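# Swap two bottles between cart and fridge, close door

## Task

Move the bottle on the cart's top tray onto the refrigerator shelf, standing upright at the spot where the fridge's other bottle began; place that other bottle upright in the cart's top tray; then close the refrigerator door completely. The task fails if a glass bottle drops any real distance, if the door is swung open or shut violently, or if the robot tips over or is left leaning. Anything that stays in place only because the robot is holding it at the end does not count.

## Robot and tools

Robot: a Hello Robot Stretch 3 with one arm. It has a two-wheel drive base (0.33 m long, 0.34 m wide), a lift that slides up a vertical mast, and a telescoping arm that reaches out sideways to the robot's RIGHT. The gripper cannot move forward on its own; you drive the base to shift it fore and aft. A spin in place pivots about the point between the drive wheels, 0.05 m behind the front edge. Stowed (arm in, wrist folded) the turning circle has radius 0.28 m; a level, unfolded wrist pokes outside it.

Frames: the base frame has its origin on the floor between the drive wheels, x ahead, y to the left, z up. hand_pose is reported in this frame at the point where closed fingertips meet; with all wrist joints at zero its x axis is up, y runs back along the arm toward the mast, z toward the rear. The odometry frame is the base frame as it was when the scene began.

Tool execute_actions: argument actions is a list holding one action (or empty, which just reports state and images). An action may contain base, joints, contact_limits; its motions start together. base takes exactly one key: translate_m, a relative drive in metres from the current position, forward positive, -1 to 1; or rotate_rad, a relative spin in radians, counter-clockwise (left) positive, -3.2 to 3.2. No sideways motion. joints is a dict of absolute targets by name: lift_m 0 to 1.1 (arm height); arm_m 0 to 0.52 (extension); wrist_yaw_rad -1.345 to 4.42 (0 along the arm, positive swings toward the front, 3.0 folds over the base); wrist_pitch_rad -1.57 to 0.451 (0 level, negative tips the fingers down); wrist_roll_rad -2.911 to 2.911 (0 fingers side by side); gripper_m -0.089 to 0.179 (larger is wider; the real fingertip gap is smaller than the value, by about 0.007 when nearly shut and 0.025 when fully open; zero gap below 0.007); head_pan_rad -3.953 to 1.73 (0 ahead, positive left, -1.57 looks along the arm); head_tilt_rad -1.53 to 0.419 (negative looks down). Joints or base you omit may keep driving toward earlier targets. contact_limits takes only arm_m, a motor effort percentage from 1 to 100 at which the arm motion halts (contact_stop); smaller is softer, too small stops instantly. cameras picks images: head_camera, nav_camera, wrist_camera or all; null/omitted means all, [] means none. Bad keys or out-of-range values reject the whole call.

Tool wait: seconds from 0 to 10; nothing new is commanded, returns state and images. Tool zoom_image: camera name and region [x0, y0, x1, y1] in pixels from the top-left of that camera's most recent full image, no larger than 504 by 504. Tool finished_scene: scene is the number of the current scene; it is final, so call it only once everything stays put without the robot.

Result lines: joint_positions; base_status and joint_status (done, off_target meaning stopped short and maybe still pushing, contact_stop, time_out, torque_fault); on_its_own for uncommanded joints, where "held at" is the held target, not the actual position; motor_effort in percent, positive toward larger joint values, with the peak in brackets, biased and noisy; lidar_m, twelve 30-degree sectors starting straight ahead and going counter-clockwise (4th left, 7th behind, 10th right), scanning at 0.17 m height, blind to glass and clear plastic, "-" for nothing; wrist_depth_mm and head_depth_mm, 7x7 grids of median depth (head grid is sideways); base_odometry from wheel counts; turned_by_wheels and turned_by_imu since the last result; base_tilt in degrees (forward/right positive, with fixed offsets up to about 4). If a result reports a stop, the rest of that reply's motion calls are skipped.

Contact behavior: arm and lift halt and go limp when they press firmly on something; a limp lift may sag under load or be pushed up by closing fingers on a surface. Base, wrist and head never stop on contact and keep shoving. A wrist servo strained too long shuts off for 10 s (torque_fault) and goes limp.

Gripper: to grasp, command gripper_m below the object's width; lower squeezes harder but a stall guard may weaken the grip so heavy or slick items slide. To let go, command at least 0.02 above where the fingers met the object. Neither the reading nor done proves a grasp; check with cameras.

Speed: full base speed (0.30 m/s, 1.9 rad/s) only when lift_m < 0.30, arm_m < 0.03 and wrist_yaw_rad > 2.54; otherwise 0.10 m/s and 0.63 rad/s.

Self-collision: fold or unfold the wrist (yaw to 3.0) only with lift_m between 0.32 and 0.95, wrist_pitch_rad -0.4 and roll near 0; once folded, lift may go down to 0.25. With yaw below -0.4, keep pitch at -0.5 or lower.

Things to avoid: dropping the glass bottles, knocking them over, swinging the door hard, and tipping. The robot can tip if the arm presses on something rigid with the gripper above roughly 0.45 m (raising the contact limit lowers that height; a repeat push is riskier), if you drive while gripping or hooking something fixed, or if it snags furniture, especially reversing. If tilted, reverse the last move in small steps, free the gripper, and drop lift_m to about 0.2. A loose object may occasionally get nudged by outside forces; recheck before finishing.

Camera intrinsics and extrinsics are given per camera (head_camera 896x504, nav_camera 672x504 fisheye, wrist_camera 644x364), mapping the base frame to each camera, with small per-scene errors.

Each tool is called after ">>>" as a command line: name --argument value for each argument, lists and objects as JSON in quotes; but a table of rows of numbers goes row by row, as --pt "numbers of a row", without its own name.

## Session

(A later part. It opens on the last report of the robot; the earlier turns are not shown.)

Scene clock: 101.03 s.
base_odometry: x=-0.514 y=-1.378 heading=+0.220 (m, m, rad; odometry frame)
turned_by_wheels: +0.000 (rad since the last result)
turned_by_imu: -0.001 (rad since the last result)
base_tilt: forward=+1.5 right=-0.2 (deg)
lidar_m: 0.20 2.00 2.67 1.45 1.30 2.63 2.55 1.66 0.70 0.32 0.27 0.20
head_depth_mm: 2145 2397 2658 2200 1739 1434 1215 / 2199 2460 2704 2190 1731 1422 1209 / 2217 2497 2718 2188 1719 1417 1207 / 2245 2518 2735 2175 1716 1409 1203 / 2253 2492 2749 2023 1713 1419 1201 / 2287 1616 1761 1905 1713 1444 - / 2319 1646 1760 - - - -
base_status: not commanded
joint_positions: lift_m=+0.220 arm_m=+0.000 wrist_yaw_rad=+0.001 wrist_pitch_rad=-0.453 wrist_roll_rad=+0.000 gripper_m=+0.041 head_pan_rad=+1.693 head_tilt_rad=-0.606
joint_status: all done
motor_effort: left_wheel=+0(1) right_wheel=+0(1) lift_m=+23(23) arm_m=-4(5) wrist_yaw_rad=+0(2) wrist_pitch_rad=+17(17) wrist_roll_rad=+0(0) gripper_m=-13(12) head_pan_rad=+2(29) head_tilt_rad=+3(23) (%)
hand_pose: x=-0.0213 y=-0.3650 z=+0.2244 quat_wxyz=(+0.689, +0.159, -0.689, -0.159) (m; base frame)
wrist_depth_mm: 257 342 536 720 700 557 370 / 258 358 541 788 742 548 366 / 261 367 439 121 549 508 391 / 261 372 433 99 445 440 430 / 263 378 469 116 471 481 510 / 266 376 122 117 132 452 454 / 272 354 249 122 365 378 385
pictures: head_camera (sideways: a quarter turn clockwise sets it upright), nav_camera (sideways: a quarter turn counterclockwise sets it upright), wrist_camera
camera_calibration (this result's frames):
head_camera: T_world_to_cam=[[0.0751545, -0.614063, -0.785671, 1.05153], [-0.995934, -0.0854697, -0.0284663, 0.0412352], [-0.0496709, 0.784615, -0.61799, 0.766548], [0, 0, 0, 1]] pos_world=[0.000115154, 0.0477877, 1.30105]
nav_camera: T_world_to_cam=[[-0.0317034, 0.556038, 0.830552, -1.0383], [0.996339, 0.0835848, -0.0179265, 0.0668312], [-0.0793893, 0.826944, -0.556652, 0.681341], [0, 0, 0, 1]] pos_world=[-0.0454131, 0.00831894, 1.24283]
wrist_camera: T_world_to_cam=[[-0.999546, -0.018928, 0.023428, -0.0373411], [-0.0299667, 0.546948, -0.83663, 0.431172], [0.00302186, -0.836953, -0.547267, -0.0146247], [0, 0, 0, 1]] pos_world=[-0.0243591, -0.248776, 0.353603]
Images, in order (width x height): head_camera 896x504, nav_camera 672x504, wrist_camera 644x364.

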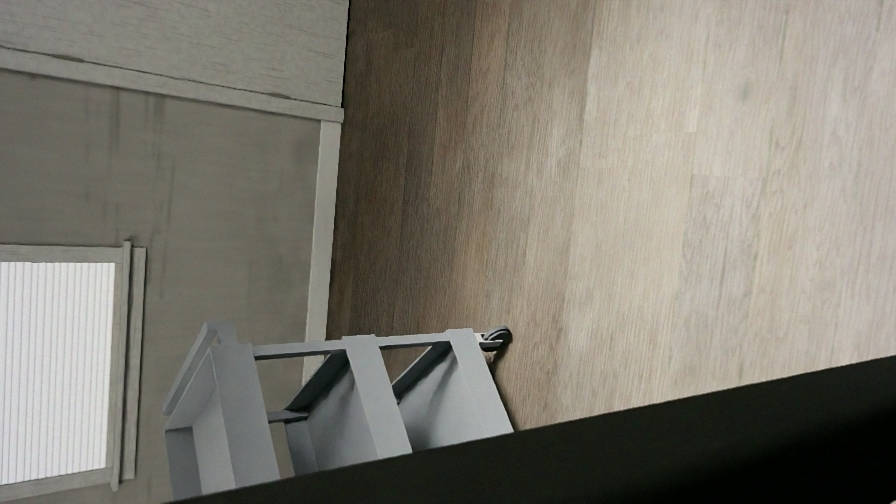

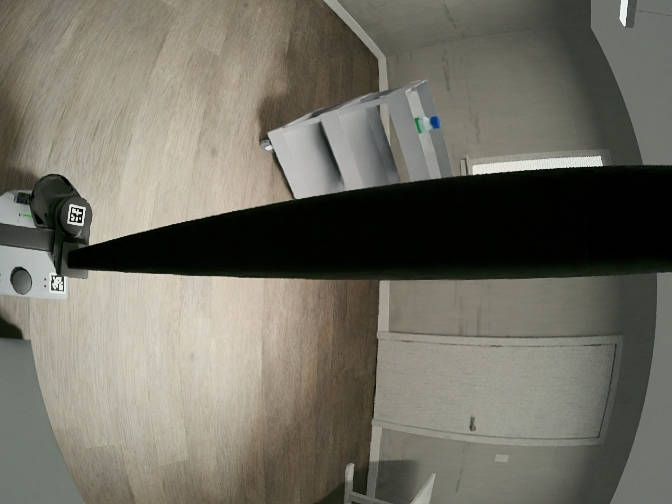

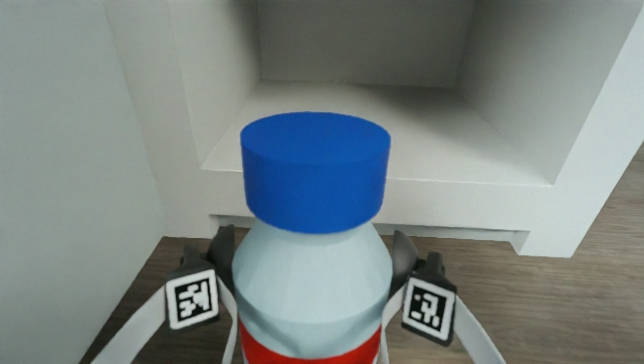

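>>> execute_actions --actions '[{"base":{"translate_m":-0.35},"joints":{"gripper_m":0.03}}]' --cameras '[]'

>>> execute_actions --actions '[{"base":{"rotate_rad":1.48},"joints":{"lift_m":0.5}}]' --cameras '[]'

>>> execute_actions --actions '[{"base":{"translate_m":0.93},"joints":{"lift_m":1.0,"head_pan_rad":-1.4,"head_tilt_rad":-0.7}}]' --cameras '[]'

>>> execute_actions --actions '[{"base":{"rotate_rad":2.35}}]'

Scene clock: 122.10 s.
base_odometry: x=-0.855 y=-1.455 heading=+0.220 (m, m, rad; odometry frame)
turned_by_wheels: +0.000 (rad since the last result)
turned_by_imu: -0.003 (rad since the last result)
base_tilt: forward=+1.5 right=-0.2 (deg)
lidar_m: 0.55 2.31 2.66 1.19 1.16 2.27 2.19 1.66 1.22 0.32 0.76 0.56
head_depth_mm: 2184 2428 2703 2205 1733 1424 1214 / 2213 2451 2737 2202 1715 1419 1214 / 2235 2412 2713 2094 1727 1425 1215 / 2252 1597 1689 1854 1714 1414 1202 / 2285 1648 1680 1717 1665 1415 1205 / 2283 1588 1607 1541 1606 1441 - / 2333 2489 1171 - - - -
base_status: done
joint_positions: lift_m=+0.220 arm_m=+0.000 wrist_yaw_rad=+0.001 wrist_pitch_rad=-0.453 wrist_roll_rad=+0.000 gripper_m=+0.031 head_pan_rad=+1.693 head_tilt_rad=-0.606
joint_status: all done
motor_effort: left_wheel=-1(5) right_wheel=+1(2) lift_m=+23(23) arm_m=-4(4) wrist_yaw_rad=-2(1) wrist_pitch_rad=+17(17) wrist_roll_rad=+0(0) gripper_m=-15(62) head_pan_rad=+2(2) head_tilt_rad=+3(1) (%)
hand_pose: x=-0.0213 y=-0.3650 z=+0.2244 quat_wxyz=(+0.689, +0.159, -0.689, -0.159) (m; base frame)
wrist_depth_mm: 609 711 720 333 820 846 812 / 611 755 766 366 871 862 867 / 518 530 516 120 878 875 902 / 446 438 427 98 632 666 689 / 496 484 464 115 531 538 544 / 418 425 122 117 131 451 454 / 364 364 160 120 361 381 382
pictures: none
No camera images: the call's "cameras" was empty. Leave "cameras" out to get every camera's image.

Scene clock: 125.47 s.
base_odometry: x=-0.855 y=-1.455 heading=+1.700 (m, m, rad; odometry frame)
turned_by_wheels: +1.480 (rad since the last result)
turned_by_imu: +1.447 (rad since the last result)
base_tilt: forward=+1.5 right=-0.2 (deg)
lidar_m: 1.25 1.12 2.34 2.19 1.84 1.26 0.62 0.80 0.58 0.55 2.31 2.74
head_depth_mm: 1887 2083 2369 2189 1742 1429 1210 / 1878 2099 2395 2186 1718 1429 1217 / 1885 2093 2368 2188 1723 1422 1211 / 1887 2105 2384 2181 1713 1418 1210 / 1875 2110 2401 2163 1717 1415 1203 / 1882 2105 2390 2158 1714 1445 - / 1887 2110 2371 - - - -
base_status: done
joint_positions: lift_m=+0.500 arm_m=+0.000 wrist_yaw_rad=+0.001 wrist_pitch_rad=-0.454 wrist_roll_rad=+0.000 gripper_m=+0.031 head_pan_rad=+1.693 head_tilt_rad=-0.606
joint_status: all done
motor_effort: left_wheel=-1(3) right_wheel=+2(5) lift_m=+23(23) arm_m=-4(4) wrist_yaw_rad=-1(0) wrist_pitch_rad=+17(17) wrist_roll_rad=+0(0) gripper_m=-15(15) head_pan_rad=+2(2) head_tilt_rad=+3(3) (%)
hand_pose: x=-0.0214 y=-0.3650 z=+0.5044 quat_wxyz=(+0.689, +0.159, -0.689, -0.159) (m; base frame)
wrist_depth_mm: - - 266 269 273 277 283 / - - 289 292 296 305 308 / - - 304 120 321 330 337 / - - 355 99 357 369 373 / 879 868 368 115 388 404 422 / 746 745 121 116 131 462 482 / 637 646 159 121 537 542 555
pictures: none
No camera images: the call's "cameras" was empty. Leave "cameras" out to get every camera's image.

Scene clock: 135.93 s.
base_odometry: x=-0.975 y=-0.532 heading=+1.700 (m, m, rad; odometry frame)
turned_by_wheels: +0.000 (rad since the last result)
turned_by_imu: +0.001 (rad since the last result)
base_tilt: forward=+1.5 right=-0.1 (deg)
lidar_m: 0.50 0.43 0.43 0.49 2.32 2.24 1.54 1.01 2.67 2.05 2.37 1.75
head_depth_mm: 2146 2414 2606 - - - 1154 / 2165 2456 2649 - - - 1126 / 2131 2336 2543 429 1556 1328 1168 / 2160 2489 2517 1967 1603 1348 1170 / 2155 2495 2516 1943 1593 1343 1160 / 2153 2534 2501 1932 1581 1335 1162 / 2179 2541 2462 1931 1581 1336 1159
base_status: done
joint_positions: lift_m=+1.000 arm_m=+0.000 wrist_yaw_rad=+0.001 wrist_pitch_rad=-0.454 wrist_roll_rad=+0.000 gripper_m=+0.031 head_pan_rad=-1.393 head_tilt_rad=-0.691
joint_status: all done
motor_effort: left_wheel=-2(2) right_wheel=+1(5) lift_m=+23(23) arm_m=-4(4) wrist_yaw_rad=+0(0) wrist_pitch_rad=+17(18) wrist_roll_rad=+0(0) gripper_m=-15(15) head_pan_rad=-3(30) head_tilt_rad=-3(11) (%)
hand_pose: x=-0.0214 y=-0.3650 z=+1.0044 quat_wxyz=(+0.689, +0.159, -0.689, -0.159) (m; base frame)
wrist_depth_mm: - - - - - - - / - - - - - - - / - - - 120 - - - / - - - 98 - - - / - - - 115 - - - / - - 121 116 131 - - / - - 159 120 - - -
pictures: none
No camera images: the call's "cameras" was empty. Leave "cameras" out to get every camera's image.

Scene clock: 140.63 s.
base_odometry: x=-0.975 y=-0.532 heading=-2.233 (m, m, rad; odometry frame)
turned_by_wheels: +2.350 (rad since the last result)
turned_by_imu: +2.299 (rad since the last result)
base_tilt: forward=+1.5 right=-0.1 (deg)
lidar_m: 2.49 2.12 1.16 1.01 2.52 2.05 2.04 1.68 0.45 0.43 0.44 2.27
head_depth_mm: 1631 1787 934 - - - 1152 / 1778 1979 933 - - - 1110 / 1963 2188 925 429 936 891 1109 / 2180 2480 925 747 934 912 1124 / 2393 2739 934 679 931 908 1117 / 2286 2541 912 692 928 1017 1137 / 2110 2333 2384 713 774 1254 1162
base_status: done
joint_positions: lift_m=+1.000 arm_m=+0.000 wrist_yaw_rad=+0.001 wrist_pitch_rad=-0.454 wrist_roll_rad=+0.000 gripper_m=+0.031 head_pan_rad=-1.393 head_tilt_rad=-0.691
joint_status: not commanded
motor_effort: left_wheel=-1(4) right_wheel=+2(5) lift_m=+23(23) arm_m=-4(4) wrist_yaw_rad=-1(1) wrist_pitch_rad=+18(18) wrist_roll_rad=+0(0) gripper_m=-15(15) head_pan_rad=-3(3) head_tilt_rad=-3(4) (%)
hand_pose: x=-0.0214 y=-0.3650 z=+1.0044 quat_wxyz=(+0.689, +0.159, -0.689, -0.159) (m; base frame)
wrist_depth_mm: - - - - - - - / - - - - - - - / - 695 670 120 711 - - / - 573 557 98 582 - - / 444 340 486 115 504 446 - / 404 362 122 116 131 400 - / 300 304 159 121 315 321 326
pictures: head_camera (sideways: a quarter turn clockwise sets it upright), nav_camera (sideways: a quarter turn counterclockwise sets it upright), wrist_camera
camera_calibration (this result's frames):
head_camera: T_world_to_cam=[[-0.120642, 0.672569, -0.730135, 0.980343], [0.989183, 0.143274, -0.0314671, 0.0330293], [0.0834456, -0.726033, -0.682578, 0.84975], [0, 0, 0, 1]] pos_world=[0.0146905, -0.0471336, 1.29684]
nav_camera: T_world_to_cam=[[0.0747454, -0.621037, 0.780209, -0.973322], [-0.99039, -0.137533, -0.0145937, 0.0746095], [0.116368, -0.77162, -0.625349, 0.769517], [0, 0, 0, 1]] pos_world=[0.0570969, -0.000433191, 1.2417]
wrist_camera: T_world_to_cam=[[-0.999552, -0.01863, 0.0234309, -0.055575], [-0.0298068, 0.547168, -0.836492, 1.08363], [0.00276325, -0.836815, -0.547478, 0.412505], [0, 0, 0, 1]] pos_world=[-0.0243904, -0.248771, 1.13359]
Images, in order (width x height): head_camera 896x504, nav_camera 672x504, wrist_camera 644x364.

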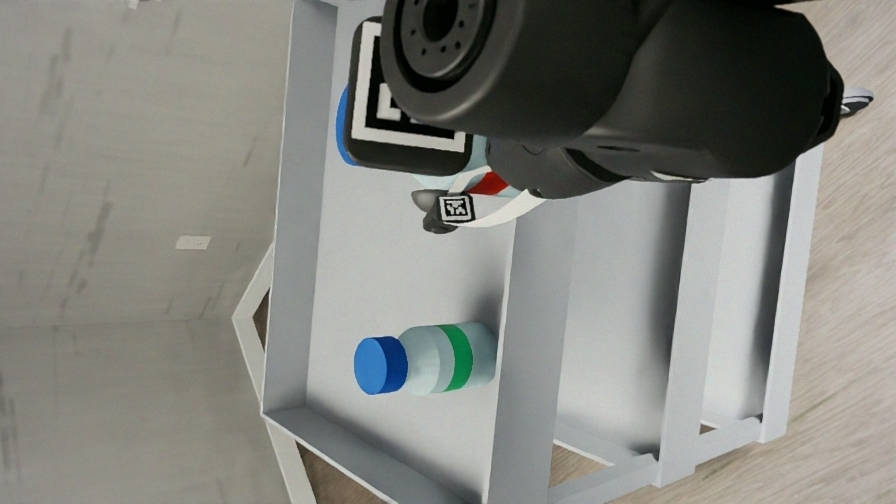

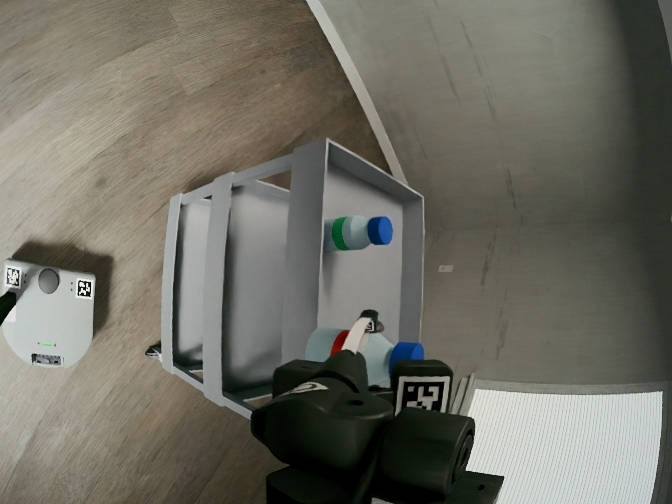

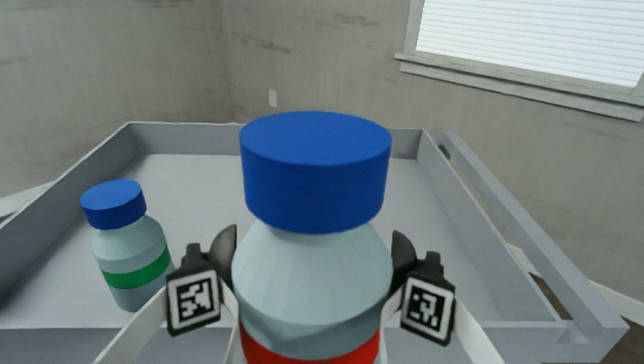

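>>> execute_actions --actions '[{"joints":{"arm_m":0.28}}]' --cameras '[]'

>>> execute_actions --actions '[{"joints":{"lift_m":0.88}}]' --cameras '["wrist_camera","head_camera"]'

Scene clock: 148.87 s.
base_odometry: x=-0.975 y=-0.532 heading=-2.233 (m, m, rad; odometry frame)
turned_by_wheels: +0.000 (rad since the last result)
turned_by_imu: -0.002 (rad since the last result)
base_tilt: forward=+1.5 right=-0.1 (deg)
lidar_m: 2.49 2.13 1.16 1.01 2.52 2.05 2.05 1.68 0.45 0.43 0.44 2.27
head_depth_mm: 1614 - 904 753 617 861 1153 / 1775 - 893 751 665 896 1102 / 1969 2181 892 746 624 894 1108 / 2181 2465 926 744 934 912 1125 / 2407 2714 934 688 930 908 1122 / 2289 2530 913 692 928 1016 1140 / 2116 2345 2370 713 772 1253 1159
base_status: not commanded
joint_positions: lift_m=+1.000 arm_m=+0.280 wrist_yaw_rad=+0.001 wrist_pitch_rad=-0.454 wrist_roll_rad=+0.000 gripper_m=+0.031 head_pan_rad=-1.393 head_tilt_rad=-0.691
joint_status: all done
motor_effort: left_wheel=-2(1) right_wheel=+1(1) lift_m=+23(23) arm_m=+4(3) wrist_yaw_rad=-2(1) wrist_pitch_rad=+17(17) wrist_roll_rad=+0(1) gripper_m=-15(15) head_pan_rad=-3(3) head_tilt_rad=-3(3) (%)
hand_pose: x=-0.0214 y=-0.6444 z=+1.0044 quat_wxyz=(+0.689, +0.159, -0.689, -0.159) (m; base frame)
wrist_depth_mm: - - - - - - 906 / - - - - - - 910 / - - - 120 - - 954 / - - - 98 - - - / 441 455 434 115 455 436 - / 409 407 122 116 131 389 - / 348 347 158 120 344 343 308
pictures: none
No camera images: the call's "cameras" was empty. Leave "cameras" out to get every camera's image.

Scene clock: 150.80 s.
base_odometry: x=-0.975 y=-0.532 heading=-2.233 (m, m, rad; odometry frame)
turned_by_wheels: +0.000 (rad since the last result)
turned_by_imu: -0.001 (rad since the last result)
base_tilt: forward=+1.5 right=-0.1 (deg)
lidar_m: 2.50 2.12 1.16 1.01 2.52 2.05 2.05 1.68 0.45 0.43 0.44 2.27
head_depth_mm: 1638 1786 - 711 619 863 1157 / 1775 1990 - 706 664 893 1099 / 1955 2200 930 724 623 893 1105 / 2185 2471 924 745 932 910 1124 / 2401 2752 933 688 929 908 1122 / 2293 2555 908 693 930 1016 1140 / 2119 2348 2378 712 774 1253 1160
base_status: not commanded
joint_positions: lift_m=+0.880 arm_m=+0.280 wrist_yaw_rad=+0.001 wrist_pitch_rad=-0.454 wrist_roll_rad=+0.000 gripper_m=+0.031 head_pan_rad=-1.393 head_tilt_rad=-0.691
joint_status: all done
motor_effort: left_wheel=-2(1) right_wheel=+2(1) lift_m=+17(21) arm_m=+4(4) wrist_yaw_rad=+0(1) wrist_pitch_rad=+18(18) wrist_roll_rad=+0(0) gripper_m=-15(15) head_pan_rad=-3(2) head_tilt_rad=-3(3) (%)
hand_pose: x=-0.0214 y=-0.6444 z=+0.8847 quat_wxyz=(+0.689, +0.160, -0.689, -0.159) (m; base frame)
wrist_depth_mm: - - - - - - 896 / - - - - - - 894 / 376 374 383 120 391 398 965 / 380 382 363 99 396 370 306 / 312 313 314 115 327 325 261 / 261 263 122 116 131 275 251 / 226 226 159 121 224 236 233
pictures: head_camera (sideways: a quarter turn clockwise sets it upright), wrist_camera
camera_calibration (this result's frames):
head_camera: T_world_to_cam=[[-0.120564, 0.672594, -0.730124, 0.980329], [0.9892, 0.143157, -0.0314676, 0.0330299], [0.0833575, -0.726032, -0.682589, 0.849766], [0, 0, 0, 1]] pos_world=[0.0146849, -0.0471346, 1.29684]
wrist_camera: T_world_to_cam=[[-0.999552, -0.0186255, 0.0234249, -0.0579708], [-0.0298003, 0.547454, -0.836305, 1.13642], [0.00275258, -0.836629, -0.547764, 0.11357], [0, 0, 0, 1]] pos_world=[-0.0243917, -0.528202, 1.01396]
Images, in order (width x height): head_camera 896x504, wrist_camera 644x364.

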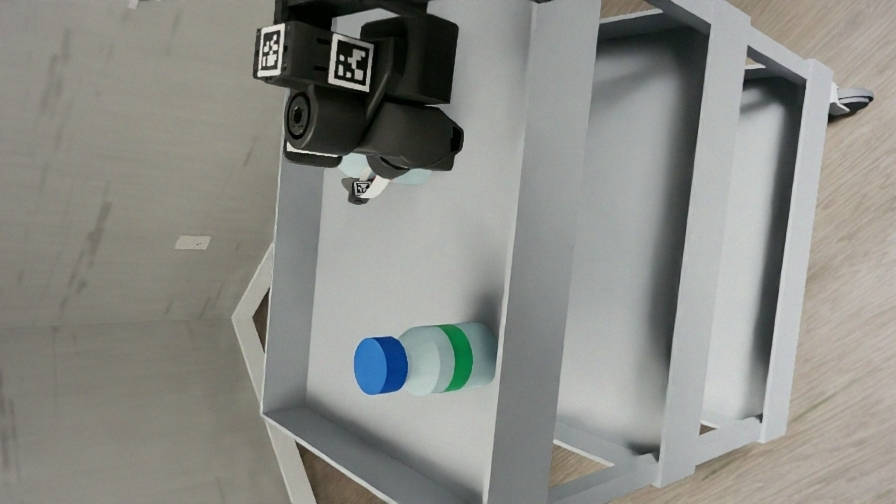

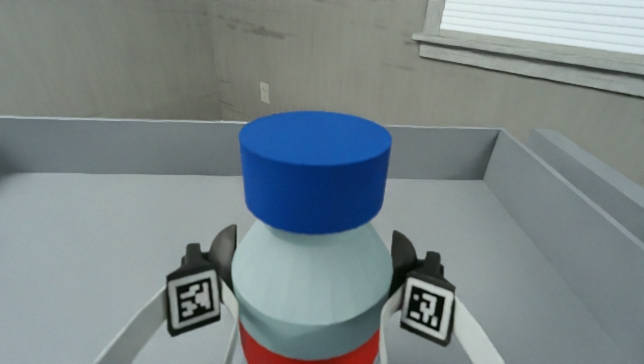

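>>> execute_actions --actions '[{"joints":{"lift_m":0.855}}]' --cameras '[]'

Scene clock: 155.27 s.
base_odometry: x=-0.975 y=-0.532 heading=-2.233 (m, m, rad; odometry frame)
turned_by_wheels: +0.000 (rad since the last result)
turned_by_imu: -0.001 (rad since the last result)
base_tilt: forward=+1.5 right=-0.2 (deg)
lidar_m: 2.50 2.13 1.16 1.01 2.52 2.05 2.05 1.68 0.45 0.43 0.44 2.27
head_depth_mm: 1633 1794 1867 707 619 865 1154 / 1783 1969 2015 687 664 896 1099 / 1957 2177 926 725 624 890 1107 / 2192 2451 923 745 933 912 1125 / 2393 2738 934 687 930 910 1122 / 2271 2534 913 692 929 1016 1142 / 2123 2338 2386 712 773 1250 1158
base_status: not commanded
joint_positions: lift_m=+0.855 arm_m=+0.280 wrist_yaw_rad=+0.001 wrist_pitch_rad=-0.453 wrist_roll_rad=+0.000 gripper_m=+0.031 head_pan_rad=-1.393 head_tilt_rad=-0.691
joint_status: all done
motor_effort: left_wheel=-1(1) right_wheel=+2(1) lift_m=+16(18) arm_m=+4(4) wrist_yaw_rad=+0(1) wrist_pitch_rad=+17(18) wrist_roll_rad=+1(1) gripper_m=-15(15) head_pan_rad=-3(3) head_tilt_rad=-4(4) (%)
hand_pose: x=-0.0214 y=-0.6445 z=+0.8599 quat_wxyz=(+0.689, +0.159, -0.689, -0.159) (m; base frame)
wrist_depth_mm: - - - - - - 849 / - - - - - - 954 / 370 364 360 120 368 368 346 / 338 345 319 98 347 345 267 / 274 279 280 110 291 295 252 / 228 235 121 116 131 245 238 / 199 199 192 120 198 211 213
pictures: none
No camera images: the call's "cameras" was empty. Leave "cameras" out to get every camera's image.

>>> execute_actions --actions '[{"joints":{"lift_m":0.848}}]' --cameras '[]'

>>> execute_actions --actions '[{"joints":{"gripper_m":0.15}}]' --cameras '[]'

>>> execute_actions --actions '[{"joints":{"lift_m":0.98}}]' --cameras '[]'

>>> execute_actions --actions '[{"base":{"translate_m":0.2},"joints":{"arm_m":0.05}}]' --cameras '["wrist_camera","head_camera"]'

Scene clock: 167.10 s.
base_odometry: x=-0.975 y=-0.532 heading=-2.233 (m, m, rad; odometry frame)
turned_by_wheels: +0.000 (rad since the last result)
turned_by_imu: -0.001 (rad since the last result)
base_tilt: forward=+1.5 right=-0.2 (deg)
lidar_m: 2.50 2.13 1.16 1.01 2.52 2.04 2.05 1.69 0.45 0.43 0.44 2.28
head_depth_mm: 1637 1791 1867 - 620 863 1155 / 1785 1949 2013 - 665 895 1098 / 1961 2194 927 724 624 894 1104 / 2192 2473 923 744 931 912 1122 / 2400 2686 935 680 934 907 1117 / 2269 2569 909 692 929 1014 1141 / 2110 2330 2404 712 772 1250 1157
base_status: not commanded
joint_positions: lift_m=+0.848 arm_m=+0.280 wrist_yaw_rad=+0.001 wrist_pitch_rad=-0.433 wrist_roll_rad=+0.000 gripper_m=+0.031 head_pan_rad=-1.393 head_tilt_rad=-0.691
joint_status: all done
motor_effort: left_wheel=-2(1) right_wheel=+2(1) lift_m=+15(15) arm_m=+4(4) wrist_yaw_rad=+0(0) wrist_pitch_rad=+11(17) wrist_roll_rad=+1(1) gripper_m=-14(15) head_pan_rad=-3(2) head_tilt_rad=-3(5) (%)
hand_pose: x=-0.0214 y=-0.6472 z=+0.8576 quat_wxyz=(+0.691, +0.152, -0.690, -0.152) (m; base frame)
wrist_depth_mm: - - - - - - 876 / - - - - - - 935 / 364 363 353 118 374 372 907 / 342 349 322 97 351 345 271 / 274 279 282 106 293 299 252 / 231 234 121 116 130 242 238 / 196 200 191 120 196 208 210
pictures: none
No camera images: the call's "cameras" was empty. Leave "cameras" out to get every camera's image.

Scene clock: 168.80 s.
base_odometry: x=-0.975 y=-0.532 heading=-2.233 (m, m, rad; odometry frame)
turned_by_wheels: +0.000 (rad since the last result)
turned_by_imu: +0.000 (rad since the last result)
base_tilt: forward=+1.5 right=-0.2 (deg)
lidar_m: 2.49 2.13 1.16 1.01 2.53 2.05 2.04 1.68 0.45 0.43 0.44 2.28
head_depth_mm: 1631 1786 1878 - 621 865 1153 / 1783 1969 2013 - 666 898 1101 / 1958 2177 927 724 624 893 1109 / 2200 2472 922 746 933 911 1125 / 2414 2736 935 687 931 909 1122 / 2276 2551 912 691 926 1015 1141 / 2115 2336 2367 713 772 1253 1160
base_status: not commanded
joint_positions: lift_m=+0.848 arm_m=+0.280 wrist_yaw_rad=+0.000 wrist_pitch_rad=-0.419 wrist_roll_rad=+0.000 gripper_m=+0.150 head_pan_rad=-1.393 head_tilt_rad=-0.691
joint_status: all done
motor_effort: left_wheel=-1(1) right_wheel=+2(1) lift_m=+15(15) arm_m=+3(4) wrist_yaw_rad=+0(1) wrist_pitch_rad=+6(11) wrist_roll_rad=+0(0) gripper_m=+0(84) head_pan_rad=-3(3) head_tilt_rad=-4(3) (%)
hand_pose: x=-0.0214 y=-0.6489 z=+0.8605 quat_wxyz=(+0.692, +0.148, -0.691, -0.147) (m; base frame)
wrist_depth_mm: - - - - - - 872 / - - - - - - 895 / 363 365 362 128 380 377 912 / 353 358 333 95 359 348 275 / 284 293 278 100 296 303 250 / 240 238 137 115 238 260 239 / - 199 194 115 209 205 216
pictures: none
No camera images: the call's "cameras" was empty. Leave "cameras" out to get every camera's image.

Scene clock: 170.83 s.
base_odometry: x=-0.975 y=-0.532 heading=-2.233 (m, m, rad; odometry frame)
turned_by_wheels: +0.000 (rad since the last result)
turned_by_imu: -0.001 (rad since the last result)
base_tilt: forward=+1.4 right=-0.2 (deg)
lidar_m: 2.50 2.12 1.15 1.01 2.52 2.05 2.05 1.68 0.45 0.43 0.44 2.28
head_depth_mm: 1618 - 901 755 618 863 1155 / 1783 - 865 727 666 896 1099 / 1958 2191 915 724 624 891 1102 / 2174 2447 923 744 932 907 1124 / 2386 2748 936 688 930 911 1119 / 2260 2556 912 694 929 1015 1135 / 2113 2323 2378 712 772 1249 1155
base_status: not commanded
joint_positions: lift_m=+0.980 arm_m=+0.280 wrist_yaw_rad=+0.000 wrist_pitch_rad=-0.418 wrist_roll_rad=+0.000 gripper_m=+0.150 head_pan_rad=-1.393 head_tilt_rad=-0.691
joint_status: all done
motor_effort: left_wheel=-1(1) right_wheel=+2(1) lift_m=+21(20) arm_m=+4(4) wrist_yaw_rad=-1(0) wrist_pitch_rad=+6(6) wrist_roll_rad=+1(0) gripper_m=+0(0) head_pan_rad=-3(3) head_tilt_rad=-4(5) (%)
hand_pose: x=-0.0214 y=-0.6490 z=+0.9924 quat_wxyz=(+0.692, +0.147, -0.691, -0.147) (m; base frame)
wrist_depth_mm: - - - - - - 878 / - - - - - - 894 / - - - - - - 929 / - - - - - - - / 433 427 438 445 450 435 - / 399 402 402 416 416 362 - / 338 335 349 200 349 346 295
pictures: none
No camera images: the call's "cameras" was empty. Leave "cameras" out to get every camera's image.

Scene clock: 173.77 s.
base_odometry: x=-1.098 y=-0.690 heading=-2.234 (m, m, rad; odometry frame)
turned_by_wheels: +0.000 (rad since the last result)
turned_by_imu: +0.000 (rad since the last result)
base_tilt: forward=+1.3 right=-0.2 (deg)
lidar_m: 2.32 1.99 1.42 0.99 2.68 2.21 2.20 0.63 0.44 0.42 0.43 2.12
head_depth_mm: 1761 1929 930 - - 824 1104 / 1934 2124 2213 - - 858 1097 / 2110 2379 925 644 639 883 1108 / 2341 2635 919 720 622 891 1106 / 2289 2599 2508 741 691 1113 1145 / 2143 2371 2469 1943 1592 1336 1164 / 1963 2162 2371 1931 1576 1335 1156
base_status: done
joint_positions: lift_m=+0.980 arm_m=+0.050 wrist_yaw_rad=+0.000 wrist_pitch_rad=-0.418 wrist_roll_rad=+0.000 gripper_m=+0.150 head_pan_rad=-1.393 head_tilt_rad=-0.691
joint_status: all done
motor_effort: left_wheel=-2(3) right_wheel=+1(6) lift_m=+21(21) arm_m=-4(3) wrist_yaw_rad=+1(0) wrist_pitch_rad=+6(6) wrist_roll_rad=+0(0) gripper_m=+0(0) head_pan_rad=-3(3) head_tilt_rad=-4(4) (%)
hand_pose: x=-0.0214 y=-0.4196 z=+0.9924 quat_wxyz=(+0.692, +0.147, -0.691, -0.147) (m; base frame)
wrist_depth_mm: - - - - - - - / - - - - - - - / - - - - - - - / - - 575 641 651 585 570 / - - 496 292 503 477 481 / - 378 403 282 411 441 433 / - 325 343 309 357 346 363
pictures: head_camera (sideways: a quarter turn clockwise sets it upright), wrist_camera
camera_calibration (this result's frames):
head_camera: T_world_to_cam=[[-0.120565, 0.672602, -0.730117, 0.98032], [0.9892, 0.143157, -0.031468, 0.0330304], [0.083356, -0.726025, -0.682597, 0.849776], [0, 0, 0, 1]] pos_world=[0.0146848, -0.0471345, 1.29684]
wrist_camera: T_world_to_cam=[[-0.999553, -0.0177464, 0.0240585, -0.0565705], [-0.02977, 0.517185, -0.855355, 1.10961], [0.00273679, -0.855689, -0.517483, 0.322549], [0, 0, 0, 1]] pos_world=[-0.0243947, -0.298879, 1.11739]
Images, in order (width x height): head_camera 896x504, wrist_camera 644x364.

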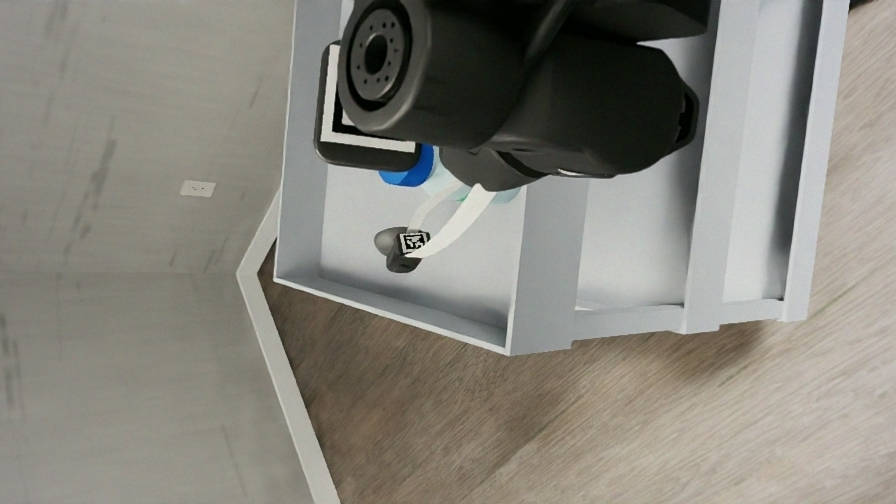

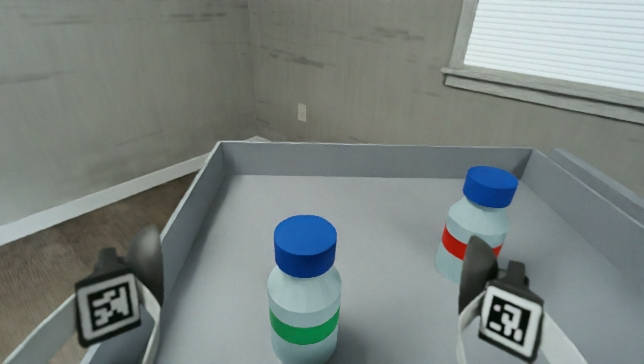

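>>> execute_actions --actions '[{"base":{"translate_m":0.01},"joints":{"arm_m":0.155}}]' --cameras '[]'

>>> execute_actions --actions '[{"joints":{"lift_m":0.848}}]' --cameras '["wrist_camera"]'

>>> execute_actions --actions '[{"joints":{"gripper_m":0.03}}]' --cameras '[]'

>>> execute_actions --actions '[{"joints":{"lift_m":0.96}}]' --cameras '["wrist_camera"]'

Scene clock: 185.50 s.
base_odometry: x=-1.104 y=-0.698 heading=-2.234 (m, m, rad; odometry frame)
turned_by_wheels: +0.000 (rad since the last result)
turned_by_imu: -0.001 (rad since the last result)
base_tilt: forward=+1.4 right=-0.2 (deg)
lidar_m: 2.32 1.99 1.42 0.99 2.68 2.21 2.21 0.63 0.44 0.42 0.43 2.11
head_depth_mm: 1771 1923 - 707 607 881 1102 / 1924 2091 - 686 614 876 1100 / 2125 2355 925 676 653 895 1107 / 2341 2661 914 745 622 890 1102 / 2275 2581 2498 776 687 1256 1138 / 2111 2351 2468 1934 1585 1348 1162 / 1953 2167 2356 1936 1580 1333 1157
base_status: done
joint_positions: lift_m=+0.980 arm_m=+0.155 wrist_yaw_rad=+0.000 wrist_pitch_rad=-0.418 wrist_roll_rad=+0.000 gripper_m=+0.150 head_pan_rad=-1.393 head_tilt_rad=-0.691
joint_status: all done
motor_effort: left_wheel=-1(3) right_wheel=+1(3) lift_m=+21(21) arm_m=+4(6) wrist_yaw_rad=+0(2) wrist_pitch_rad=+6(6) wrist_roll_rad=+0(0) gripper_m=+0(0) head_pan_rad=-2(2) head_tilt_rad=-4(4) (%)
hand_pose: x=-0.0214 y=-0.5240 z=+0.9924 quat_wxyz=(+0.692, +0.147, -0.691, -0.147) (m; base frame)
wrist_depth_mm: - - - - - - - / - - - - - - - / - - - - - - - / - - 536 547 550 560 557 / - - 487 501 506 504 454 / - 375 405 411 416 289 412 / - 329 348 197 356 338 361
pictures: none
No camera images: the call's "cameras" was empty. Leave "cameras" out to get every camera's image.

Scene clock: 187.53 s.
base_odometry: x=-1.104 y=-0.698 heading=-2.234 (m, m, rad; odometry frame)
turned_by_wheels: +0.000 (rad since the last result)
turned_by_imu: -0.001 (rad since the last result)
base_tilt: forward=+1.4 right=-0.2 (deg)
lidar_m: 2.32 1.99 1.41 0.99 2.68 2.22 2.21 0.63 0.44 0.42 0.43 2.11
head_depth_mm: 1767 1941 913 833 - 879 1099 / 1937 2140 926 803 - 877 1100 / 2117 2363 922 772 773 892 1107 / 2352 2666 918 742 621 892 1105 / 2269 2604 2517 774 687 1258 1142 / 2106 2368 2481 1941 1581 1333 1165 / 1967 2164 2349 1920 1575 1331 1158
base_status: not commanded
joint_positions: lift_m=+0.848 arm_m=+0.155 wrist_yaw_rad=+0.000 wrist_pitch_rad=-0.418 wrist_roll_rad=+0.000 gripper_m=+0.150 head_pan_rad=-1.393 head_tilt_rad=-0.691
joint_status: all done
motor_effort: left_wheel=-1(1) right_wheel=+1(2) lift_m=+14(18) arm_m=+4(4) wrist_yaw_rad=-1(0) wrist_pitch_rad=+6(6) wrist_roll_rad=+0(0) gripper_m=+0(0) head_pan_rad=-3(3) head_tilt_rad=-4(4) (%)
hand_pose: x=-0.0214 y=-0.5241 z=+0.8609 quat_wxyz=(+0.692, +0.147, -0.691, -0.147) (m; base frame)
wrist_depth_mm: - - - - - - - / - - - - - - - / - 389 467 130 476 488 225 / - 308 350 105 378 369 229 / 212 278 278 117 299 284 249 / 208 239 226 124 241 258 254 / - 199 200 131 209 206 216
pictures: wrist_camera
camera_calibration (this result's frames):
wrist_camera: T_world_to_cam=[[-0.999553, -0.01773, 0.0240636, -0.0552583], [-0.0297651, 0.516917, -0.855518, 1.05116], [0.0027294, -0.855852, -0.517214, 0.164788], [0, 0, 0, 1]] pos_world=[-0.0243956, -0.403307, 0.985844]
Images, in order (width x height): wrist_camera 644x364.

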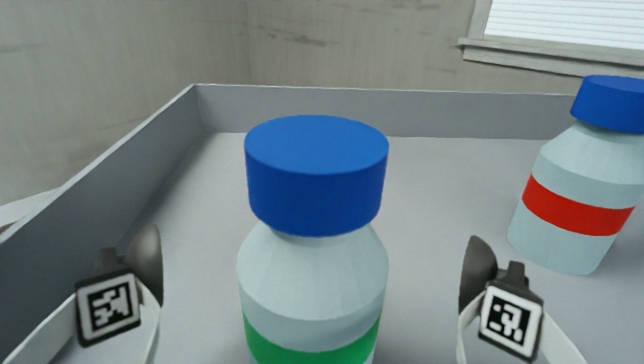

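Scene clock: 189.23 s.
base_odometry: x=-1.104 y=-0.698 heading=-2.234 (m, m, rad; odometry frame)
turned_by_wheels: +0.000 (rad since the last result)
turned_by_imu: +0.000 (rad since the last result)
base_tilt: forward=+1.5 right=-0.3 (deg)
lidar_m: 2.32 1.99 1.41 0.99 2.69 2.22 2.21 0.63 0.44 0.42 0.43 2.11
head_depth_mm: 1763 1925 914 834 - 878 1102 / 1933 2126 929 - - 876 1099 / 2120 2360 920 797 775 892 1107 / 2354 2645 918 745 621 892 1105 / 2271 2575 2500 777 686 1260 1142 / 2098 2341 2488 1943 1583 1339 1161 / 1948 2191 2362 1936 1581 1338 1161
base_status: not commanded
joint_positions: lift_m=+0.848 arm_m=+0.155 wrist_yaw_rad=+0.000 wrist_pitch_rad=-0.424 wrist_roll_rad=+0.000 gripper_m=+0.031 head_pan_rad=-1.393 head_tilt_rad=-0.691
joint_status: all done
motor_effort: left_wheel=-2(1) right_wheel=+2(2) lift_m=+15(15) arm_m=+3(4) wrist_yaw_rad=+0(1) wrist_pitch_rad=+8(8) wrist_roll_rad=+0(0) gripper_m=-15(85) head_pan_rad=-3(3) head_tilt_rad=-4(4) (%)
hand_pose: x=-0.0214 y=-0.5233 z=+0.8594 quat_wxyz=(+0.691, +0.149, -0.691, -0.149) (m; base frame)
wrist_depth_mm: - - - - - - - / - - - - - - 999 / - 394 452 126 479 493 225 / - 310 346 101 363 365 229 / 212 275 286 110 293 283 251 / 214 236 126 121 135 248 250 / 195 203 193 126 199 212 212
pictures: none
No camera images: the call's "cameras" was empty. Leave "cameras" out to get every camera's image.

Scene clock: 191.10 s.
base_odometry: x=-1.104 y=-0.698 heading=-2.234 (m, m, rad; odometry frame)
turned_by_wheels: +0.000 (rad since the last result)
turned_by_imu: -0.001 (rad since the last result)
base_tilt: forward=+1.5 right=-0.2 (deg)
lidar_m: 2.32 1.98 1.42 0.99 2.68 2.21 2.21 0.62 0.44 0.42 0.43 2.11
head_depth_mm: 1764 1919 - - 607 879 1101 / 1940 2123 - - 614 876 1102 / 2135 2376 921 713 663 891 1106 / 2357 2630 919 744 620 890 1105 / 2265 2582 2517 775 687 1262 1138 / 2107 2346 2473 1939 1587 1345 1162 / 1960 2160 2338 1931 1581 1334 1160
base_status: not commanded
joint_positions: lift_m=+0.960 arm_m=+0.155 wrist_yaw_rad=+0.000 wrist_pitch_rad=-0.452 wrist_roll_rad=+0.000 gripper_m=+0.031 head_pan_rad=-1.393 head_tilt_rad=-0.691
joint_status: all done
motor_effort: left_wheel=-1(1) right_wheel=+1(2) lift_m=+23(25) arm_m=+3(3) wrist_yaw_rad=-1(1) wrist_pitch_rad=+17(18) wrist_roll_rad=+0(0) gripper_m=-15(14) head_pan_rad=-3(3) head_tilt_rad=-2(4) (%)
hand_pose: x=-0.0214 y=-0.5197 z=+0.9647 quat_wxyz=(+0.689, +0.159, -0.689, -0.159) (m; base frame)
wrist_depth_mm: - - - - - - - / - - - - - - - / - - - 129 - - - / - - 501 103 528 532 502 / - - 433 120 451 330 421 / - 323 126 120 135 306 369 / - 294 295 125 308 312 323
pictures: wrist_camera
camera_calibration (this result's frames):
wrist_camera: T_world_to_cam=[[-0.999553, -0.0185365, 0.0234595, -0.0575193], [-0.0297753, 0.545852, -0.837352, 1.13525], [0.00271613, -0.837677, -0.54616, 0.259624], [0, 0, 0, 1]] pos_world=[-0.0243963, -0.403263, 1.09375]
Images, in order (width x height): wrist_camera 644x364.

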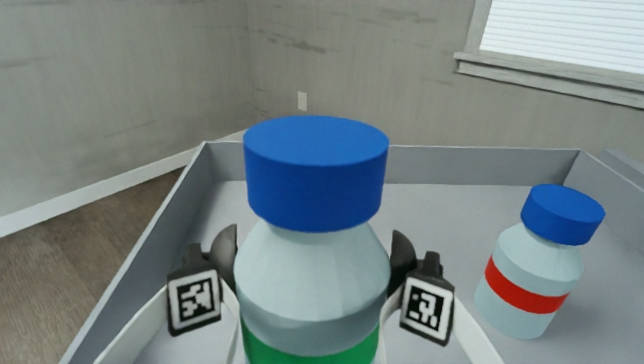

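>>> execute_actions --actions '[{"base":{"rotate_rad":0.995},"joints":{"arm_m":0}}]' --cameras '[]'

>>> execute_actions --actions '[{"base":{"translate_m":0.8},"joints":{"lift_m":0.22,"head_tilt_rad":-1.0,"head_pan_rad":-1.3}}]' --cameras '[]'

>>> execute_actions --actions '[{"base":{"rotate_rad":1.61}}]' --cameras '[]'

>>> execute_actions --actions '[{"base":{"translate_m":0.33}}]' --cameras '["wrist_camera","head_camera"]'

Scene clock: 207.83 s.
base_odometry: x=-1.104 y=-0.698 heading=-1.239 (m, m, rad; odometry frame)
turned_by_wheels: +0.995 (rad since the last result)
turned_by_imu: +0.972 (rad since the last result)
base_tilt: forward=+1.5 right=-0.3 (deg)
lidar_m: 1.41 0.99 2.70 2.21 2.31 1.83 0.45 0.42 0.43 2.11 2.27 2.00
head_depth_mm: 1751 1966 2243 2052 - - - / 1807 2037 2270 418 - - - / 1849 2087 2325 2032 1499 1338 1151 / 1891 2150 2378 1958 1586 1348 1168 / 1946 2212 2424 1947 1589 1342 1164 / 2010 2287 2496 1941 1583 1346 1159 / 2068 2354 2497 1930 1565 1333 1158
base_status: done
joint_positions: lift_m=+0.960 arm_m=+0.000 wrist_yaw_rad=+0.000 wrist_pitch_rad=-0.452 wrist_roll_rad=+0.000 gripper_m=+0.031 head_pan_rad=-1.393 head_tilt_rad=-0.691
joint_status: all done
motor_effort: left_wheel=-1(6) right_wheel=+2(6) lift_m=+23(23) arm_m=-4(6) wrist_yaw_rad=+0(1) wrist_pitch_rad=+17(17) wrist_roll_rad=+1(0) gripper_m=-14(15) head_pan_rad=-2(3) head_tilt_rad=-4(4) (%)
hand_pose: x=-0.0215 y=-0.3652 z=+0.9647 quat_wxyz=(+0.689, +0.159, -0.689, -0.159) (m; base frame)
wrist_depth_mm: - - - - - - - / - - - - - - - / - - - 129 - - - / - - - 104 - - - / - - - 120 - - - / - - 126 120 135 - - / - - - 125 - - -
pictures: none
No camera images: the call's "cameras" was empty. Leave "cameras" out to get every camera's image.

Scene clock: 217.00 s.
base_odometry: x=-0.843 y=-1.454 heading=-1.239 (m, m, rad; odometry frame)
turned_by_wheels: +0.000 (rad since the last result)
turned_by_imu: +0.001 (rad since the last result)
base_tilt: forward=+1.5 right=-0.2 (deg)
lidar_m: 0.62 0.71 0.56 0.55 2.32 2.62 1.14 1.12 2.23 0.32 1.52 1.20
head_depth_mm: 2011 2039 1747 1528 1355 1231 1119 / 2087 2026 1746 1527 1361 1218 1125 / 2180 2011 1725 1517 1348 1233 - / 2225 1991 1713 1506 1348 1228 - / 2250 1986 1703 1494 1342 1213 1111 / 2122 1975 1702 1495 1330 1205 1101 / 1783 1877 1695 1489 1327 1196 1092
base_status: done
joint_positions: lift_m=+0.220 arm_m=+0.000 wrist_yaw_rad=+0.000 wrist_pitch_rad=-0.452 wrist_roll_rad=+0.000 gripper_m=+0.031 head_pan_rad=-1.307 head_tilt_rad=-0.987
joint_status: all done
motor_effort: left_wheel=-1(2) right_wheel=+2(6) lift_m=+16(20) arm_m=-4(4) wrist_yaw_rad=-1(0) wrist_pitch_rad=+17(17) wrist_roll_rad=+0(0) gripper_m=-15(15) head_pan_rad=+2(8) head_tilt_rad=-5(26) (%)
hand_pose: x=-0.0215 y=-0.3652 z=+0.2252 quat_wxyz=(+0.689, +0.159, -0.689, -0.159) (m; base frame)
wrist_depth_mm: - - - - - - - / - - - - - - - / 837 816 848 129 875 889 924 / 614 632 604 103 660 662 683 / 507 505 508 120 528 534 540 / 425 432 126 120 135 448 453 / 365 366 350 125 369 381 386
pictures: none
No camera images: the call's "cameras" was empty. Leave "cameras" out to get every camera's image.

Scene clock: 220.53 s.
base_odometry: x=-0.843 y=-1.454 heading=+0.371 (m, m, rad; odometry frame)
turned_by_wheels: +1.610 (rad since the last result)
turned_by_imu: +1.575 (rad since the last result)
base_tilt: forward=+1.5 right=-0.2 (deg)
lidar_m: 0.55 2.32 2.63 1.13 1.12 2.22 2.20 1.49 1.19 0.32 0.69 0.55
head_depth_mm: 646 647 816 1534 1365 1230 1115 / 646 1124 974 1102 1353 1226 1129 / 659 1141 1026 1364 1351 1238 - / 688 1162 1046 1384 1344 1229 - / 940 1111 1061 1404 1331 1211 1105 / 806 947 1096 1382 1335 1202 1101 / 720 842 974 1112 1267 1204 1094
base_status: done
joint_positions: lift_m=+0.220 arm_m=+0.000 wrist_yaw_rad=+0.000 wrist_pitch_rad=-0.452 wrist_roll_rad=+0.000 gripper_m=+0.031 head_pan_rad=-1.307 head_tilt_rad=-0.988
joint_status: not commanded
motor_effort: left_wheel=-1(6) right_wheel=+1(4) lift_m=+17(17) arm_m=-4(4) wrist_yaw_rad=-1(0) wrist_pitch_rad=+17(17) wrist_roll_rad=+0(0) gripper_m=-14(15) head_pan_rad=+2(2) head_tilt_rad=-7(5) (%)
hand_pose: x=-0.0215 y=-0.3652 z=+0.2252 quat_wxyz=(+0.689, +0.159, -0.689, -0.159) (m; base frame)
wrist_depth_mm: 502 669 749 727 330 784 741 / 516 665 804 748 362 838 815 / 495 529 536 129 769 866 859 / 503 478 455 103 611 681 678 / 507 513 512 120 509 542 533 / 420 423 126 121 135 450 455 / 365 368 347 125 356 383 386
pictures: none
No camera images: the call's "cameras" was empty. Leave "cameras" out to get every camera's image.

Scene clock: 225.00 s.
base_odometry: x=-0.536 y=-1.334 heading=+0.371 (m, m, rad; odometry frame)
turned_by_wheels: +0.000 (rad since the last result)
turned_by_imu: +0.000 (rad since the last result)
base_tilt: forward=+1.5 right=-0.2 (deg)
lidar_m: 0.22 2.00 2.55 1.33 1.30 2.54 2.52 1.55 0.72 0.32 0.28 0.22
head_depth_mm: 664 1124 1019 1355 1322 1225 1119 / 678 1123 1031 1371 1337 1225 1131 / 638 805 1010 1367 1353 1235 - / 539 664 862 1152 1347 1230 - / 421 492 593 743 1000 1192 1106 / 345 391 452 535 657 848 1088 / 297 325 366 419 489 587 1094
base_status: done
joint_positions: lift_m=+0.220 arm_m=+0.000 wrist_yaw_rad=+0.000 wrist_pitch_rad=-0.452 wrist_roll_rad=+0.000 gripper_m=+0.031 head_pan_rad=-1.307 head_tilt_rad=-0.988
joint_status: not commanded
motor_effort: left_wheel=-1(3) right_wheel=+2(5) lift_m=+17(16) arm_m=-4(4) wrist_yaw_rad=+1(2) wrist_pitch_rad=+17(17) wrist_roll_rad=+0(0) gripper_m=-15(14) head_pan_rad=+2(1) head_tilt_rad=-6(5) (%)
hand_pose: x=-0.0215 y=-0.3652 z=+0.2252 quat_wxyz=(+0.689, +0.159, -0.689, -0.159) (m; base frame)
wrist_depth_mm: 220 285 401 743 729 693 453 / 223 298 429 770 791 736 435 / 226 302 455 129 556 574 430 / 230 315 446 104 465 457 429 / 235 324 419 120 514 492 461 / 238 309 126 120 135 447 453 / 246 350 347 125 362 387 388
pictures: head_camera (sideways: a quarter turn clockwise sets it upright), wrist_camera
camera_calibration (this result's frames):
head_camera: T_world_to_cam=[[-0.225927, 0.836671, -0.498938, 0.679755], [0.970395, 0.238189, -0.0399895, 0.0442253], [0.0853837, -0.493202, -0.865714, 1.08786], [0, 0, 0, 1]] pos_world=[0.0177731, -0.0427295, 1.2827]
wrist_camera: T_world_to_cam=[[-0.999559, -0.0182084, 0.023464, -0.0372594], [-0.0296001, 0.545884, -0.837338, 0.431637], [0.00243796, -0.837663, -0.546182, -0.0148935], [0, 0, 0, 1]] pos_world=[-0.0244302, -0.248778, 0.354166]
Images, in order (width x height): head_camera 896x504, wrist_camera 644x364.

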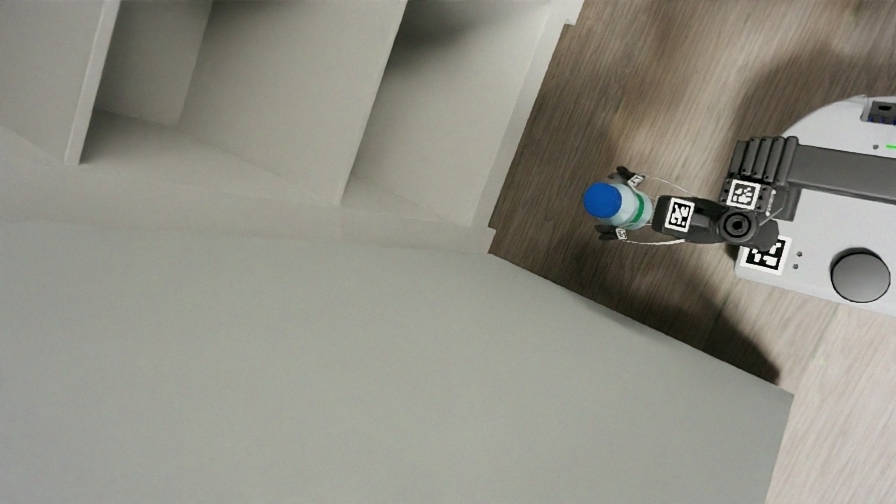

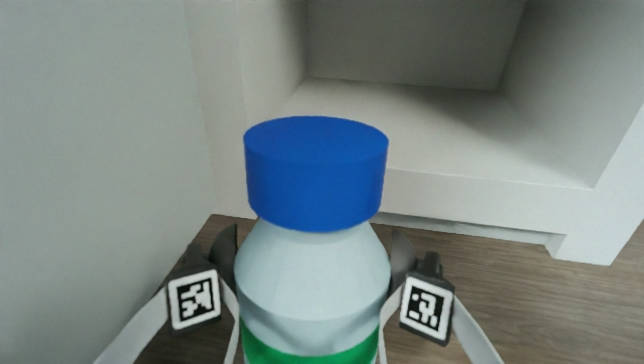

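>>> execute_actions --actions '[{"base":{"rotate_rad":-0.13},"joints":{"arm_m":0.46}}]' --cameras '["wrist_camera","head_camera"]'

>>> execute_actions --actions '[{"joints":{"lift_m":0.18}}]' --cameras '[]'

Scene clock: 236.63 s.
base_odometry: x=-0.536 y=-1.334 heading=+0.241 (m, m, rad; odometry frame)
turned_by_wheels: -0.130 (rad since the last result)
turned_by_imu: -0.129 (rad since the last result)
base_tilt: forward=+1.4 right=-0.2 (deg)
lidar_m: 0.22 2.01 2.63 1.40 1.26 2.61 2.52 1.73 0.72 0.69 0.31 0.23
head_depth_mm: 664 1130 1021 1326 1342 1229 1120 / 676 1136 1033 1402 1349 1223 1126 / 674 1141 1047 1361 1349 1233 - / 653 824 1018 1363 1351 1229 - / 580 669 796 978 1277 1212 1108 / 443 494 559 642 757 918 1084 / 359 391 430 479 539 618 1069
base_status: done
joint_positions: lift_m=+0.220 arm_m=+0.460 wrist_yaw_rad=+0.000 wrist_pitch_rad=-0.452 wrist_roll_rad=+0.000 gripper_m=+0.031 head_pan_rad=-1.307 head_tilt_rad=-0.988
joint_status: all done
motor_effort: left_wheel=+1(4) right_wheel=-1(5) lift_m=+16(17) arm_m=+4(1) wrist_yaw_rad=-1(1) wrist_pitch_rad=+17(17) wrist_roll_rad=+0(1) gripper_m=-15(15) head_pan_rad=+2(2) head_tilt_rad=-5(6) (%)
hand_pose: x=-0.0215 y=-0.8246 z=+0.2252 quat_wxyz=(+0.689, +0.159, -0.689, -0.159) (m; base frame)
wrist_depth_mm: 235 335 349 346 343 343 332 / 236 335 383 375 371 371 332 / 241 336 410 130 406 405 328 / 241 342 383 103 419 427 327 / 243 310 324 120 339 338 323 / 244 274 126 121 135 284 287 / 227 235 224 125 232 245 245
pictures: head_camera (sideways: a quarter turn clockwise sets it upright), wrist_camera
camera_calibration (this result's frames):
head_camera: T_world_to_cam=[[-0.225937, 0.836711, -0.498865, 0.67966], [0.970394, 0.238192, -0.0399914, 0.0442278], [0.0853645, -0.493132, -0.865756, 1.08792], [0, 0, 0, 1]] pos_world=[0.0177727, -0.0427279, 1.2827]
wrist_camera: T_world_to_cam=[[-0.999561, -0.0180803, 0.0234636, -0.0455473], [-0.0295297, 0.545901, -0.837329, 0.682439], [0.00233034, -0.837654, -0.546196, -0.39973], [0, 0, 0, 1]] pos_world=[-0.0244435, -0.708204, 0.354164]
Images, in order (width x height): head_camera 896x504, wrist_camera 644x364.

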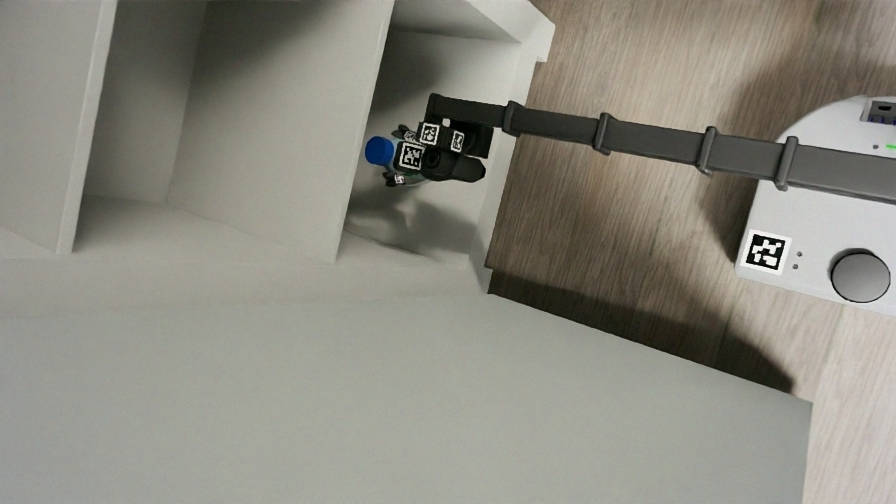

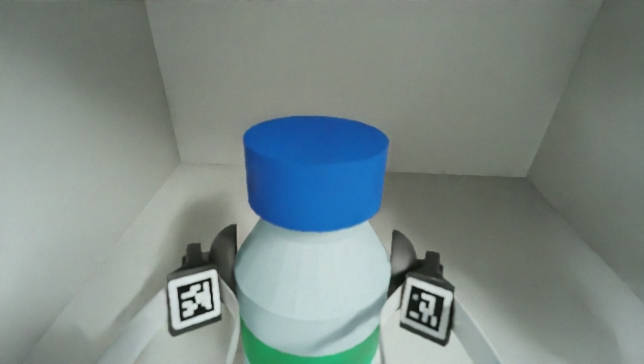

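Scene clock: 237.80 s.
base_odometry: x=-0.536 y=-1.334 heading=+0.241 (m, m, rad; odometry frame)
turned_by_wheels: +0.000 (rad since the last result)
turned_by_imu: +0.000 (rad since the last result)
base_tilt: forward=+1.5 right=-0.2 (deg)
lidar_m: 0.22 2.01 2.63 1.40 1.26 2.61 2.51 1.73 0.73 0.69 0.31 0.23
head_depth_mm: 668 1130 1021 1330 1339 1223 1119 / 677 1144 1035 1400 1335 1222 1131 / 675 1147 1051 1364 1354 1233 - / 653 826 1022 1359 1345 1228 - / 581 671 794 975 1280 1206 1113 / 443 495 559 642 756 920 1087 / 359 391 431 479 539 618 1068
base_status: not commanded
joint_positions: lift_m=+0.180 arm_m=+0.460 wrist_yaw_rad=+0.000 wrist_pitch_rad=-0.420 wrist_roll_rad=+0.000 gripper_m=+0.031 head_pan_rad=-1.307 head_tilt_rad=-0.988
joint_status: all done
motor_effort: left_wheel=+0(0) right_wheel=-1(1) lift_m=+14(15) arm_m=+4(4) wrist_yaw_rad=-1(0) wrist_pitch_rad=+7(17) wrist_roll_rad=+1(0) gripper_m=-14(14) head_pan_rad=+2(2) head_tilt_rad=-5(6) (%)
hand_pose: x=-0.0215 y=-0.8289 z=+0.1926 quat_wxyz=(+0.692, +0.147, -0.691, -0.148) (m; base frame)
wrist_depth_mm: 235 331 348 345 345 340 329 / 237 333 372 372 366 373 327 / 238 337 399 124 396 396 327 / 240 327 340 101 360 392 325 / 243 284 283 111 296 301 296 / 228 237 125 119 133 249 252 / 202 202 192 125 199 210 213
pictures: none
No camera images: the call's "cameras" was empty. Leave "cameras" out to get every camera's image.


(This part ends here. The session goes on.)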